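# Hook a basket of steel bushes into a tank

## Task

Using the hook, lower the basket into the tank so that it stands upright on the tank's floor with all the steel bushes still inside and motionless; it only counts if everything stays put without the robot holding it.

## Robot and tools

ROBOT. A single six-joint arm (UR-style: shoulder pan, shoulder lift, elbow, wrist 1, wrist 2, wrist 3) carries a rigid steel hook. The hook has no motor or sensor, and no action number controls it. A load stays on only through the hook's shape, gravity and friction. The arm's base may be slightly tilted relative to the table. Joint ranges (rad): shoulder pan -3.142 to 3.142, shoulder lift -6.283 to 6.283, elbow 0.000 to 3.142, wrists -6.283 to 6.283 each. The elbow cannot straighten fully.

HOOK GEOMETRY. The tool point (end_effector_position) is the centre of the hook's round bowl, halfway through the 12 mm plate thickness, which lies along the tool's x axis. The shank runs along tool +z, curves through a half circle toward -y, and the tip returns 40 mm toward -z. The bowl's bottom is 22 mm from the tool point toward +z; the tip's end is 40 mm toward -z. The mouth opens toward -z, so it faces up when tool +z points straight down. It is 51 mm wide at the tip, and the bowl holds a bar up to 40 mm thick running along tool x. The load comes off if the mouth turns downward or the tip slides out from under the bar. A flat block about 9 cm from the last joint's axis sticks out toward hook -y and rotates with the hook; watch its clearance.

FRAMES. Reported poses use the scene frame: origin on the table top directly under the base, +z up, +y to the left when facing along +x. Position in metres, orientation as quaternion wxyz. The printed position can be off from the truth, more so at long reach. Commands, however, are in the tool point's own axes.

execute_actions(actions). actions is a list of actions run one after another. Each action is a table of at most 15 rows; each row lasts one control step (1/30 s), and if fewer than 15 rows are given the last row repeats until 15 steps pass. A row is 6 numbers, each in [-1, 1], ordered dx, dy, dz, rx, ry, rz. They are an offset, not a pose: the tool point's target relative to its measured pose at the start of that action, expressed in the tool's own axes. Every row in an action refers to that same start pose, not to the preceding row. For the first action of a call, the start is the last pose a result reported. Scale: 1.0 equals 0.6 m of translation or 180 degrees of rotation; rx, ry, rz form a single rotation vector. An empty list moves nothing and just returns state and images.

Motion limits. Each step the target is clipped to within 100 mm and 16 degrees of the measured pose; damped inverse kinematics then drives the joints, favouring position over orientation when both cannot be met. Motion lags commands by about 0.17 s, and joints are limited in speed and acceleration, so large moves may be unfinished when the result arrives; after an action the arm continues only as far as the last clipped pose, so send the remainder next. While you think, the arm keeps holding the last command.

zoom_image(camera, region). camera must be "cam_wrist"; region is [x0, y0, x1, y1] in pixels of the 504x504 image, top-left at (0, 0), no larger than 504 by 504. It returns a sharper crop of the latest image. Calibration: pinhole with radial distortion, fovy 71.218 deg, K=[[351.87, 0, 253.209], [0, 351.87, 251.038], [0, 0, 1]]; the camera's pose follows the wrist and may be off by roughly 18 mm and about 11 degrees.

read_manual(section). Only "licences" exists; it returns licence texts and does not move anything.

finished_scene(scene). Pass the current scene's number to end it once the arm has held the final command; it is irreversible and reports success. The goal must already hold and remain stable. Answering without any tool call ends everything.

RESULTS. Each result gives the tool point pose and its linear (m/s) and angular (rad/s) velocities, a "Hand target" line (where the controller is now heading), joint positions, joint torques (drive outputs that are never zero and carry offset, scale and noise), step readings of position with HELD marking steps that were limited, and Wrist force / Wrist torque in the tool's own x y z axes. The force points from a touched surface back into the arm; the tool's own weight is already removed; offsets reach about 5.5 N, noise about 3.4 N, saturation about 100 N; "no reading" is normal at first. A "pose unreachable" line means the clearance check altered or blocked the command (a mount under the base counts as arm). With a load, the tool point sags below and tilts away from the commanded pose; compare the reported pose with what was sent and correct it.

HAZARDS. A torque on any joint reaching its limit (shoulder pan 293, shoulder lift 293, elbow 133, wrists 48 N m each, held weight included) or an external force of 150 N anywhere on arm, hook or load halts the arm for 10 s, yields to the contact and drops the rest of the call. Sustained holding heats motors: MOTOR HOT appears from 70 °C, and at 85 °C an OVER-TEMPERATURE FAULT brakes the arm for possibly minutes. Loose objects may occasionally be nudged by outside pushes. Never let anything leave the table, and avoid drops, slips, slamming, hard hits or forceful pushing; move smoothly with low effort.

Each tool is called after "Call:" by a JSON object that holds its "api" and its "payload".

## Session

Call:
{"api": "execute_actions", "payload": {"actions": []}}

Scene clock: 0.00 s.
end_effector_position=(+1.0716, -0.2041, +0.3607) end_effector_quat_wxyz=(+0.084, +0.330, +0.939, +0.044) end_effector_velocity=(+0.000, +0.000, +0.001) end_effector_angular_velocity=(+0.001, -0.001, +0.000)
Joint positions: [-0.369 -0.935  1.095 -1.89  -1.494 -1.224]
Joint velocities: [ 0.    -0.001 -0.     0.     0.001  0.   ]
Joint torques (N m, as the arm reports them, + toward a larger angle): no reading
Motor temperatures (°C, as the motors report them): [27 31 28 35 32 38]
Wrist force (N, on the end effector, along its own x y z axes, offset not removed): no reading
Wrist torque (N m, same axes, about the end effector's origin, offset not removed): no reading
Hand target: +1.072, -0.204, +0.361; +0.084, +0.330, +0.939, +0.044
camera_calibration (this result's frames):
cam_wrist: T_world_to_cam=[[-0.771983, 0.626319, -0.108479, 0.989703], [0.525014, 0.724477, 0.446647, -0.58915], [0.358334, 0.28785, -0.88811, 0.148219], [0, 0, 0, 1]] pos_world=[1.02023, -0.235708, 0.502139]

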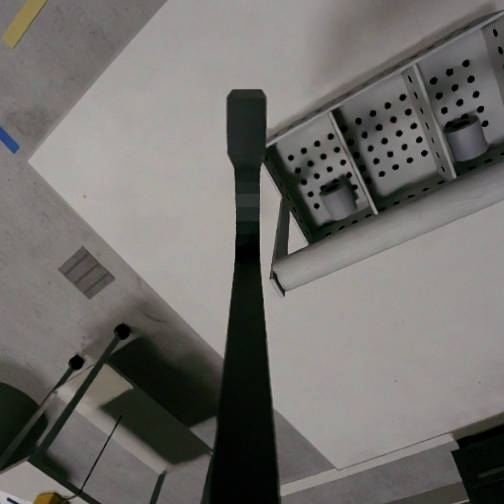

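Call:
{"api": "execute_actions", "payload": {"actions": [[[0,0,-0.15,0.044,0.041,0]],[[0.2,0,-0.15,0,0,-0.08]],[[0.2,-0.1,-0.1,0,0,-0.07]],[[0,0,0,0,0,0]]]}}

Scene clock: 7.50 s.
end_effector_position=(+0.8321, -0.1377, +0.5913) end_effector_quat_wxyz=(+0.004, +0.106, +0.994, -0.001) end_effector_velocity=(+0.000, +0.000, +0.000) end_effector_angular_velocity=(-0.001, +0.001, -0.001)
Joint positions: [-0.35  -1.326  1.222 -1.463 -1.582 -1.675]
Joint velocities: [ 0.001  0.001 -0.002  0.001 -0.001  0.002]
Joint torques (N m, as the arm reports them, + toward a larger angle): [ 16.62 -62.53 -59.13  -3.8   -2.62   3.33]
Motor temperatures (°C, as the motors report them): [27 31 28 35 32 38]
Wrist force (N, on the end effector, along its own x y z axes, offset not removed): [4.7 -2.2 2.0]
Wrist torque (N m, same axes, about the end effector's origin, offset not removed): [-0.18 -0.91 -0.33]
Hand target: +0.832, -0.138, +0.591; +0.004, +0.106, +0.994, -0.001
Off the commanded pose: 0.000 m, 0 deg.
Step readings (end_effector_position; steps 1 to 15: 1st action; 16 to 30: 2nd action; 31 to 45: 3rd action; 46 to 60: 4th action):
0: (+1.0716, -0.2041, +0.3607)
1: (+1.0716, -0.2041, +0.3607)
2: (+1.0718, -0.2037, +0.3617)
4: (+1.0705, -0.2058, +0.3834)
8: (+1.0585, -0.2063, +0.4367)
15: (+1.0545, -0.2064, +0.4484)
16: (+1.0545, -0.2065, +0.4486)
17: (+1.0531, -0.2036, +0.4497)
19: (+1.0343, -0.1843, +0.4656)
23: (+0.9923, -0.1522, +0.5094)
30: (+0.9627, -0.1332, +0.5346)
31: (+0.9617, -0.1326, +0.5353)
32: (+0.9584, -0.1336, +0.5363)
34: (+0.9294, -0.1362, +0.5468)
38: (+0.8707, -0.1368, +0.5745)
45: (+0.8322, -0.1376, +0.5913)
46: (+0.8309, -0.1377, +0.5918)
47: (+0.8304, -0.1378, +0.5920)
49: (+0.8310, -0.1378, +0.5916)
53: (+0.8318, -0.1377, +0.5912)
60: end_effector_position above
camera_calibration (this result's frames):
cam_wrist: T_world_to_cam=[[-0.977422, 0.210871, 0.013424, 0.829915], [0.204039, 0.925428, 0.319298, -0.244486], [0.0549078, 0.314828, -0.947559, 0.711016], [0, 0, 0, 1]] pos_world=[0.822022, -0.172599, 0.740653]

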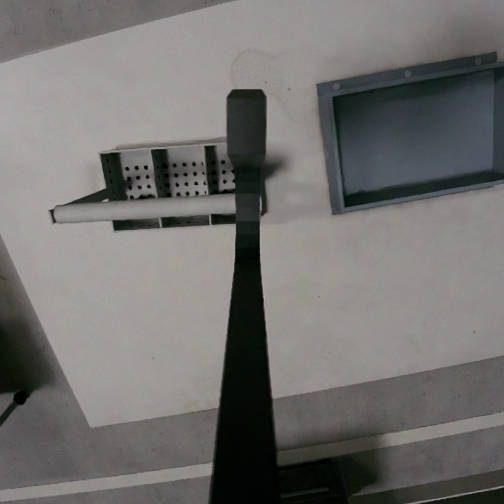

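Call:
{"api": "execute_actions", "payload": {"actions": [[[-0.105,0.14,0.1,0,0,0]],[[-0.105,0.14,0.1,0,0,0]],[[0,0,0.17,0,0,0]],[[0,0,0.17,0,0,0]],[[0,0,0.155,0,0,0]],[[0,-0.05,0,0,0,-0.017]],[[0,0,0,0,0,0]]]}}

Scene clock: 18.20 s.
end_effector_position=(+0.9831, -0.0314, +0.1799) end_effector_quat_wxyz=(+0.003, +0.080, +0.997, -0.001) end_effector_velocity=(-0.000, -0.000, +0.000) end_effector_angular_velocity=(-0.001, +0.001, +0.001)
Joint positions: [-0.201 -0.963  1.44  -2.042 -1.581 -1.579]
Joint velocities: [ 0.    -0.    -0.     0.001 -0.001 -0.   ]
Joint torques (N m, as the arm reports them, + toward a larger angle): [  17.22 -101.91  -43.7    -4.11   -0.31    3.12]
Motor temperatures (°C, as the motors report them): [27 31 28 35 32 38]
Wrist force (N, on the end effector, along its own x y z axes, offset not removed): [5.0 -0.7 1.8]
Wrist torque (N m, same axes, about the end effector's origin, offset not removed): [0.06 -0.80 -0.29]
Hand target: +0.983, -0.031, +0.180; +0.003, +0.080, +0.997, -0.001
Off the commanded pose: 0.000 m, 0 deg.
Step readings (end_effector_position; steps 1 to 15: 1st action; 16 to 30: 2nd action; 31 to 45: 3rd action; 46 to 60: 4th action; 61 to 75: 5th action; 76 to 90: 6th action; 91 to 105: 7th action):
0: (+0.8322, -0.1376, +0.5913)
1: (+0.8322, -0.1376, +0.5913)
2: (+0.8349, -0.1356, +0.5901)
4: (+0.8580, -0.1129, +0.5711)
8: (+0.8928, -0.0791, +0.5408)
15: (+0.9101, -0.0696, +0.5323)
16: (+0.9107, -0.0694, +0.5321)
17: (+0.9137, -0.0669, +0.5315)
19: (+0.9364, -0.0434, +0.5142)
23: (+0.9703, -0.0109, +0.4819)
30: (+0.9880, -0.0016, +0.4733)
31: (+0.9885, -0.0014, +0.4731)
32: (+0.9892, -0.0014, +0.4709)
34: (+0.9895, -0.0016, +0.4406)
38: (+0.9864, -0.0014, +0.3875)
45: (+0.9886, -0.0018, +0.3727)
46: (+0.9887, -0.0018, +0.3723)
47: (+0.9889, -0.0019, +0.3681)
49: (+0.9870, -0.0018, +0.3312)
53: (+0.9860, -0.0017, +0.2850)
60: (+0.9890, -0.0021, +0.2719)
61: (+0.9891, -0.0021, +0.2716)
62: (+0.9890, -0.0021, +0.2670)
64: (+0.9855, -0.0018, +0.2299)
68: (+0.9863, -0.0019, +0.1912)
75: (+0.9894, -0.0023, +0.1799)
76: (+0.9895, -0.0023, +0.1797)
77: (+0.9889, -0.0045, +0.1795)
79: (+0.9861, -0.0168, +0.1796)
83: (+0.9837, -0.0282, +0.1798)
90: (+0.9831, -0.0313, +0.1799)
91: (+0.9831, -0.0314, +0.1799)
92: (+0.9831, -0.0314, +0.1799)
94: (+0.9831, -0.0314, +0.1799)
98: (+0.9831, -0.0314, +0.1799)
105: end_effector_position above
camera_calibration (this result's frames):
cam_wrist: T_world_to_cam=[[-0.987196, 0.15884, 0.0146087, 0.968351], [0.155158, 0.934981, 0.318963, -0.193885], [0.037005, 0.317146, -0.947655, 0.297217], [0, 0, 0, 1]] pos_world=[0.975037, -0.066795, 0.329354]

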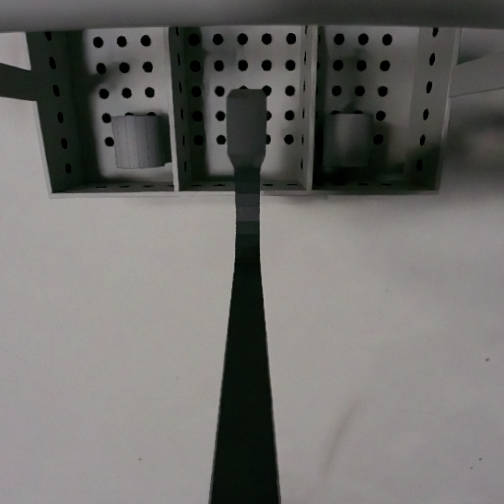

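Call:
{"api": "execute_actions", "payload": {"actions": [[[0,-0.113,0,0,0,0]],[[0,0,-0.08,0,0,0]],[[0,0,-0.05,0,0,0]],[[0,0,-0.03,0,0,0]],[[0,0,-0.04,0,0,0]],[[0,0,-0.07,0,0,-0.005]],[[0,0,-0.07,0,0,-0.005]],[[0,0,-0.07,0,0,-0.005]],[[0.04,-0.004,0,0,0,-0.005]],[[0.07,-0.004,0,0,0,-0.005]],[[0.07,-0.004,0,0,0,-0.005]],[[0.07,-0.004,0,0,0,-0.005]],[[0.07,-0.004,0,0,0,-0.005]],[[0.07,-0.004,0,0,0,-0.005]],[[0.07,0,0,0,0,-0.005]],[[0.07,0,0,0,0,0]],[[0.07,0,0,0,0,0]],[[0.07,0,0,0,0,0]],[[0.07,0,0,0,0,0]],[[0.05,0,0,0,0,0]],[[0,0,0,0,0,0]]]}}

Scene clock: 35.53 s.
end_effector_position=(+0.5018, -0.0936, +0.4206) end_effector_quat_wxyz=(+0.003, +0.002, +1.000, -0.002) end_effector_velocity=(+0.000, +0.000, +0.001) end_effector_angular_velocity=(+0.000, -0.000, -0.000)
Joint positions: [-0.481 -1.908  2.067 -1.726 -1.583 -2.014]
Joint velocities: [ 0.    -0.    -0.001  0.001  0.     0.   ]
Joint torques (N m, as the arm reports them, + toward a larger angle): [ 16.76 -22.16 -64.78  -9.21  -1.5    2.6 ]
Motor temperatures (°C, as the motors report them): [27 31 28 35 32 38]
Wrist force (N, on the end effector, along its own x y z axes, offset not removed): [0.2 -1.0 19.3]
Wrist torque (N m, same axes, about the end effector's origin, offset not removed): [0.30 -0.08 -0.04]
Hand target: +0.502, -0.094, +0.421; +0.003, +0.002, +1.000, -0.002
Off the commanded pose: 0.000 m, 0 deg.
Step readings (end_effector_position; steps 1 to 15: 1st action; 16 to 30: 2nd action; 31 to 45: 3rd action; 46 to 60: 4th action; 61 to 75: 5th action; 76 to 90: 6th action; 91 to 105: 7th action; 106 to 120: 8th action; 121 to 135: 9th action; 136 to 150: 10th action; 151 to 165: 11th action; 166 to 180: 12th action; 181 to 195: 13th action):
0: (+0.9831, -0.0313, +0.1799)
1: (+0.9831, -0.0313, +0.1799)
2: (+0.9824, -0.0342, +0.1801)
4: (+0.9779, -0.0611, +0.1801)
8: (+0.9734, -0.0895, +0.1800)
15: (+0.9725, -0.0976, +0.1800)
16: (+0.9724, -0.0978, +0.1800)
17: (+0.9727, -0.0980, +0.1834)
19: (+0.9732, -0.0981, +0.2037)
23: (+0.9723, -0.0977, +0.2224)
30: (+0.9721, -0.0975, +0.2275)
31: (+0.9721, -0.0975, +0.2277)
32: (+0.9722, -0.0975, +0.2302)
34: (+0.9724, -0.0975, +0.2430)
38: (+0.9720, -0.0975, +0.2543)
45: (+0.9719, -0.0974, +0.2573)
46: (+0.9719, -0.0974, +0.2573)
47: (+0.9719, -0.0974, +0.2590)
49: (+0.9718, -0.0974, +0.2663)
53: (+0.9718, -0.0974, +0.2731)
60: (+0.9718, -0.0974, +0.2750)
61: (+0.9718, -0.0974, +0.2751)
62: (+0.9718, -0.0974, +0.2772)
64: (+0.9719, -0.0974, +0.2874)
68: (+0.9717, -0.0973, +0.2965)
75: (+0.9716, -0.0973, +0.2988)
76: (+0.9716, -0.0973, +0.2989)
77: (+0.9717, -0.0973, +0.3019)
79: (+0.9718, -0.0973, +0.3196)
83: (+0.9715, -0.0972, +0.3363)
90: (+0.9713, -0.0972, +0.3404)
91: (+0.9713, -0.0972, +0.3405)
92: (+0.9714, -0.0972, +0.3435)
94: (+0.9713, -0.0972, +0.3610)
98: (+0.9711, -0.0971, +0.3779)
105: (+0.9711, -0.0971, +0.3820)
106: (+0.9711, -0.0971, +0.3822)
107: (+0.9710, -0.0971, +0.3849)
109: (+0.9709, -0.0970, +0.4023)
113: (+0.9707, -0.0970, +0.4195)
120: (+0.9707, -0.0970, +0.4239)
121: (+0.9707, -0.0970, +0.4240)
122: (+0.9697, -0.0972, +0.4247)
124: (+0.9601, -0.0970, +0.4251)
128: (+0.9499, -0.0967, +0.4239)
135: (+0.9469, -0.0967, +0.4237)
136: (+0.9468, -0.0967, +0.4237)
137: (+0.9456, -0.0973, +0.4247)
139: (+0.9304, -0.0969, +0.4264)
143: (+0.9112, -0.0954, +0.4237)
150: (+0.9053, -0.0951, +0.4235)
151: (+0.9052, -0.0951, +0.4235)
152: (+0.9038, -0.0956, +0.4243)
154: (+0.8884, -0.0954, +0.4254)
158: (+0.8696, -0.0943, +0.4233)
165: (+0.8638, -0.0941, +0.4232)
166: (+0.8636, -0.0941, +0.4232)
167: (+0.8621, -0.0947, +0.4239)
169: (+0.8464, -0.0947, +0.4245)
173: (+0.8279, -0.0938, +0.4229)
180: (+0.8222, -0.0938, +0.4229)
181: (+0.8221, -0.0938, +0.4229)
182: (+0.8204, -0.0944, +0.4235)
184: (+0.8046, -0.0946, +0.4238)
Lines left out of this list: 42.
camera_calibration (this result's frames):
cam_wrist: T_world_to_cam=[[-0.999871, 0.00421715, 0.0155181, 0.491078], [0.00892493, 0.948263, 0.317359, -0.0625555], [-0.0133769, 0.317456, -0.948179, 0.588372], [0, 0, 0, 1]] pos_world=[0.499443, -0.129534, 0.570114]

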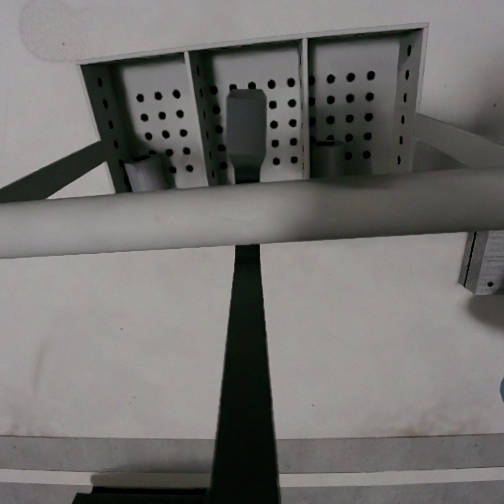

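Call:
{"api": "execute_actions", "payload": {"actions": [[[0,0.025,0.04,0,0,0]],[[0,0,0,0,0,0]],[[0,0,0,0,0,0]]]}}

Scene clock: 40.80 s.
end_effector_position=(+0.5019, -0.0787, +0.3967) end_effector_quat_wxyz=(+0.003, +0.002, +1.000, -0.001) end_effector_velocity=(+0.000, -0.000, +0.001) end_effector_angular_velocity=(-0.001, -0.000, -0.001)
Joint positions: [-0.453 -1.903  2.106 -1.77  -1.583 -1.986]
Joint velocities: [ 0.     0.001 -0.001  0.    -0.001  0.001]
Joint torques (N m, as the arm reports them, + toward a larger angle): [ -4.48 -29.07 -64.42  -6.27  -1.74  -1.52]
Motor temperatures (°C, as the motors report them): [27 31 28 35 32 38]
Wrist force (N, on the end effector, along its own x y z axes, offset not removed): [2.6 -1.8 17.3]
Wrist torque (N m, same axes, about the end effector's origin, offset not removed): [-0.25 -0.14 -0.07]
Hand target: +0.502, -0.079, +0.397; +0.003, +0.002, +1.000, -0.001
Off the commanded pose: 0.000 m, 0 deg.
Step readings (end_effector_position; steps 1 to 15: 1st action; 16 to 30: 2nd action; 31 to 45: 3rd action):
0: (+0.5018, -0.0936, +0.4207)
1: (+0.5018, -0.0936, +0.4207)
2: (+0.5020, -0.0925, +0.4192)
4: (+0.5016, -0.0862, +0.4092)
8: (+0.5017, -0.0804, +0.3996)
15: (+0.5020, -0.0788, +0.3969)
16: (+0.5020, -0.0788, +0.3968)
17: (+0.5020, -0.0787, +0.3968)
19: (+0.5020, -0.0787, +0.3968)
23: (+0.5020, -0.0787, +0.3968)
30: (+0.5019, -0.0787, +0.3967)
31: (+0.5019, -0.0787, +0.3967)
32: (+0.5019, -0.0787, +0.3967)
34: (+0.5019, -0.0787, +0.3967)
38: (+0.5019, -0.0787, +0.3967)
45: end_effector_position above
camera_calibration (this result's frames):
cam_wrist: T_world_to_cam=[[-0.999868, 0.00427516, 0.0156514, 0.491475], [0.00902341, 0.948236, 0.317438, -0.0691166], [-0.0134841, 0.317538, -0.94815, 0.561059], [0, 0, 0, 1]] pos_world=[0.499599, -0.11472, 0.546216]

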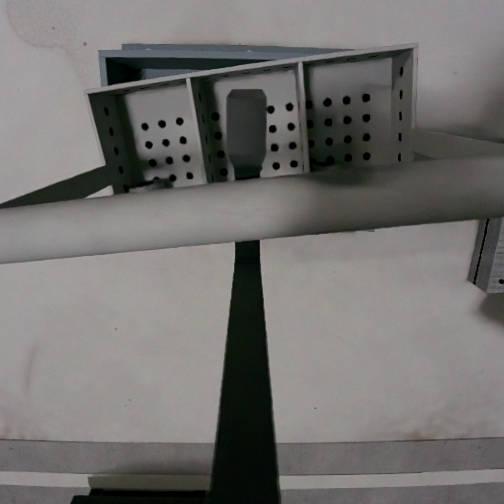

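Call:
{"api": "execute_actions", "payload": {"actions": [[[0,-0.012,0,0,0,0.012]],[[0,0,0,0,0,0.012]],[[0,0,0,0,0,0.012]],[[0,0,0,0,0,0]]]}}

Scene clock: 45.83 s.
end_effector_position=(+0.5019, -0.0858, +0.3968) end_effector_quat_wxyz=(+0.003, +0.058, +0.998, -0.001) end_effector_velocity=(-0.001, -0.001, -0.000) end_effector_angular_velocity=(-0.000, +0.001, +0.000)
Joint positions: [-0.464 -1.894  2.1   -1.774 -1.583 -1.884]
Joint velocities: [-0.001 -0.     0.001  0.001 -0.001 -0.001]
Joint torques (N m, as the arm reports them, + toward a larger angle): [ 13.11 -23.5  -70.68  -9.4   -1.2   -2.49]
Motor temperatures (°C, as the motors report them): [27 31 28 35 32 38]
Wrist force (N, on the end effector, along its own x y z axes, offset not removed): [3.3 -2.7 16.4]
Wrist torque (N m, same axes, about the end effector's origin, offset not removed): [-0.84 -0.48 -0.10]
Hand target: +0.502, -0.086, +0.397; +0.003, +0.058, +0.998, -0.001
Off the commanded pose: 0.000 m, 0 deg.
Step readings (end_effector_position; steps 1 to 15: 1st action; 16 to 30: 2nd action; 31 to 45: 3rd action; 46 to 60: 4th action):
0: (+0.5019, -0.0787, +0.3967)
1: (+0.5019, -0.0787, +0.3967)
2: (+0.5019, -0.0794, +0.3967)
4: (+0.5018, -0.0823, +0.3967)
8: (+0.5018, -0.0851, +0.3967)
15: (+0.5019, -0.0859, +0.3968)
16: (+0.5019, -0.0859, +0.3968)
17: (+0.5019, -0.0859, +0.3968)
19: (+0.5019, -0.0860, +0.3968)
23: (+0.5019, -0.0859, +0.3968)
30: (+0.5019, -0.0858, +0.3967)
31: (+0.5019, -0.0858, +0.3967)
32: (+0.5019, -0.0858, +0.3967)
34: (+0.5019, -0.0859, +0.3968)
38: (+0.5019, -0.0859, +0.3967)
45: (+0.5019, -0.0858, +0.3967)
46: (+0.5019, -0.0858, +0.3968)
47: (+0.5019, -0.0858, +0.3968)
49: (+0.5019, -0.0858, +0.3968)
53: (+0.5019, -0.0858, +0.3968)
60: end_effector_position above
camera_calibration (this result's frames):
cam_wrist: T_world_to_cam=[[-0.993108, 0.1162, 0.0152811, 0.497852], [0.115, 0.941006, 0.318249, -0.116535], [0.0226007, 0.317813, -0.947884, 0.545118], [0, 0, 0, 1]] pos_world=[0.495502, -0.121435, 0.546188]

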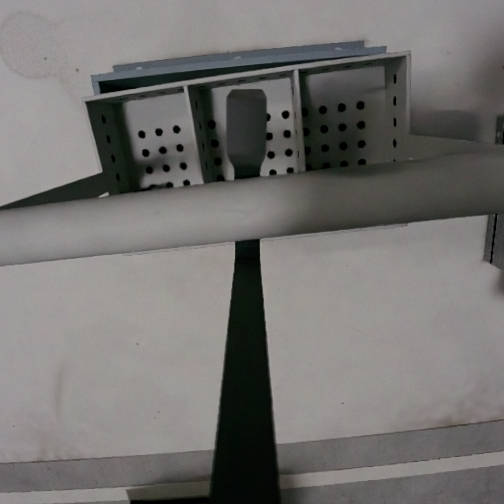

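Call:
{"api": "execute_actions", "payload": {"actions": [[[-0.008,0,0.04,0,0,0]],[[0,0,0.05,0,0,0]],[[0,0,0.05,0,0,0]],[[0,0,0.03,0,0,0]],[[0,0,0.02,0,0,0]],[[0,0,0.02,0,0,0]],[[0,0,0.02,0,0,0]],[[0,0,0.03,0,0,0]],[[0,0,0,0,0,0]]]}}

Scene clock: 54.53 s.
end_effector_position=(+0.5074, -0.0868, +0.2423) end_effector_quat_wxyz=(+0.003, +0.058, +0.998, -0.001) end_effector_velocity=(-0.000, +0.000, -0.000) end_effector_angular_velocity=(+0.000, +0.000, -0.001)
Joint positions: [-0.465 -1.773  2.307 -2.101 -1.583 -1.885]
Joint velocities: [ 0.001  0.     0.    -0.     0.     0.001]
Joint torques (N m, as the arm reports them, + toward a larger angle): [ -7.45 -34.86 -38.93  -2.24   0.83  -2.32]
Motor temperatures (°C, as the motors report them): [27 31 28 35 32 38]
Wrist force (N, on the end effector, along its own x y z axes, offset not removed): [-0.9 -8.7 -1.0]
Wrist torque (N m, same axes, about the end effector's origin, offset not removed): [-0.36 -0.04 -0.12]
Hand target: +0.507, -0.087, +0.242; +0.003, +0.058, +0.998, -0.001
Off the commanded pose: 0.000 m, 0 deg.
Step readings (end_effector_position; steps 1 to 15: 1st action; 16 to 30: 2nd action; 31 to 45: 3rd action; 46 to 60: 4th action; 61 to 75: 5th action; 76 to 90: 6th action; 91 to 105: 7th action; 106 to 120: 8th action; 121 to 135: 9th action):
0: (+0.5019, -0.0858, +0.3968)
1: (+0.5019, -0.0858, +0.3968)
2: (+0.5022, -0.0858, +0.3950)
4: (+0.5037, -0.0860, +0.3849)
8: (+0.5058, -0.0863, +0.3757)
15: (+0.5068, -0.0864, +0.3730)
16: (+0.5068, -0.0864, +0.3730)
17: (+0.5068, -0.0864, +0.3709)
19: (+0.5062, -0.0861, +0.3584)
23: (+0.5064, -0.0862, +0.3466)
30: (+0.5069, -0.0865, +0.3434)
31: (+0.5069, -0.0865, +0.3433)
32: (+0.5069, -0.0865, +0.3411)
34: (+0.5062, -0.0862, +0.3286)
38: (+0.5064, -0.0863, +0.3170)
45: (+0.5070, -0.0866, +0.3136)
46: (+0.5070, -0.0866, +0.3136)
47: (+0.5070, -0.0866, +0.3120)
49: (+0.5067, -0.0864, +0.3045)
53: (+0.5069, -0.0865, +0.2977)
60: (+0.5071, -0.0866, +0.2958)
61: (+0.5071, -0.0866, +0.2958)
62: (+0.5071, -0.0866, +0.2947)
64: (+0.5070, -0.0866, +0.2896)
68: (+0.5070, -0.0866, +0.2851)
75: (+0.5072, -0.0866, +0.2839)
76: (+0.5072, -0.0866, +0.2839)
77: (+0.5072, -0.0866, +0.2828)
79: (+0.5071, -0.0866, +0.2778)
83: (+0.5071, -0.0866, +0.2733)
90: (+0.5072, -0.0867, +0.2720)
91: (+0.5072, -0.0867, +0.2720)
92: (+0.5073, -0.0867, +0.2709)
94: (+0.5072, -0.0867, +0.2661)
98: (+0.5073, -0.0867, +0.2615)
105: (+0.5073, -0.0867, +0.2602)
106: (+0.5073, -0.0867, +0.2602)
107: (+0.5072, -0.0867, +0.2586)
109: (+0.5070, -0.0866, +0.2511)
113: (+0.5071, -0.0867, +0.2443)
120: (+0.5074, -0.0868, +0.2424)
121: (+0.5074, -0.0868, +0.2423)
122: (+0.5074, -0.0868, +0.2423)
124: (+0.5074, -0.0868, +0.2423)
128: (+0.5074, -0.0868, +0.2423)
135: end_effector_position above
camera_calibration (this result's frames):
cam_wrist: T_world_to_cam=[[-0.993105, 0.116209, 0.0154394, 0.50572], [0.115054, 0.940928, 0.318461, -0.0672143], [0.0224808, 0.318042, -0.94781, 0.398922], [0, 0, 0, 1]] pos_world=[0.500998, -0.122399, 0.3917]

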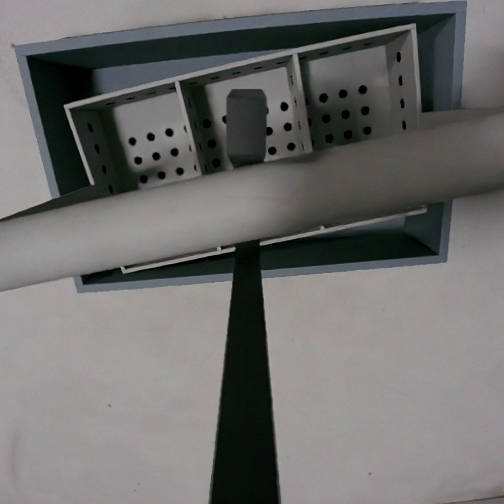

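Bar leans on the tip; free it.

Call:
{"api": "execute_actions", "payload": {"actions": [[[0,-0.015,0,0,0,-0.05]],[[0,0,0.07,0,0,0]],[[0,0,0,0,0,0]]]}}

Call:
{"api": "finished_scene", "payload": {"scene": 2}}

Scene clock: 58.80 s.
end_effector_position=(+0.5063, -0.0957, +0.2007) end_effector_quat_wxyz=(+0.002, -0.019, +1.000, -0.001) end_effector_velocity=(+0.000, +0.000, +0.001) end_effector_angular_velocity=(+0.001, -0.002, -0.002)
Joint positions: [-0.487 -1.734  2.364 -2.197 -1.583 -2.063]
Joint velocities: [ 0.    -0.001 -0.    -0.     0.002  0.002]
Joint torques (N m, as the arm reports them, + toward a larger angle): [  0.59 -46.08 -46.26  -3.41  -1.12   0.97]
Motor temperatures (°C, as the motors report them): [27 31 28 35 32 38]
Wrist force (N, on the end effector, along its own x y z axes, offset not removed): [0.8 0.4 -1.6]
Wrist torque (N m, same axes, about the end effector's origin, offset not removed): [0.22 -0.17 0.07]
Hand target: +0.506, -0.096, +0.201; +0.003, -0.019, +1.000, -0.001
Off the commanded pose: 0.000 m, 0 deg.
Step readings (end_effector_position; steps 1 to 15: 1st action; 16 to 30: 2nd action; 31 to 45: 3rd action):
0: (+0.5074, -0.0868, +0.2424)
1: (+0.5074, -0.0868, +0.2424)
2: (+0.5070, -0.0876, +0.2425)
4: (+0.5060, -0.0912, +0.2426)
8: (+0.5064, -0.0945, +0.2425)
15: (+0.5064, -0.0956, +0.2423)
16: (+0.5064, -0.0956, +0.2423)
17: (+0.5058, -0.0954, +0.2396)
19: (+0.5039, -0.0946, +0.2226)
23: (+0.5049, -0.0950, +0.2062)
30: (+0.5064, -0.0957, +0.2008)
31: (+0.5065, -0.0957, +0.2007)
32: (+0.5065, -0.0958, +0.2006)
34: (+0.5065, -0.0957, +0.2006)
38: (+0.5064, -0.0957, +0.2006)
45: end_effector_position above
camera_calibration (this result's frames):
cam_wrist: T_world_to_cam=[[-0.999139, -0.0381569, 0.016288, 0.494485], [-0.0310196, 0.947764, 0.31746, 0.0293541], [-0.0275505, 0.316681, -0.948132, 0.387654], [0, 0, 0, 1]] pos_world=[0.50565, -0.131715, 0.350174]

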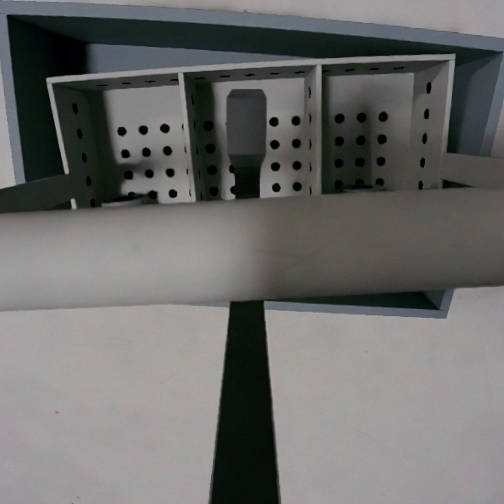

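The scene is finished: the task was done.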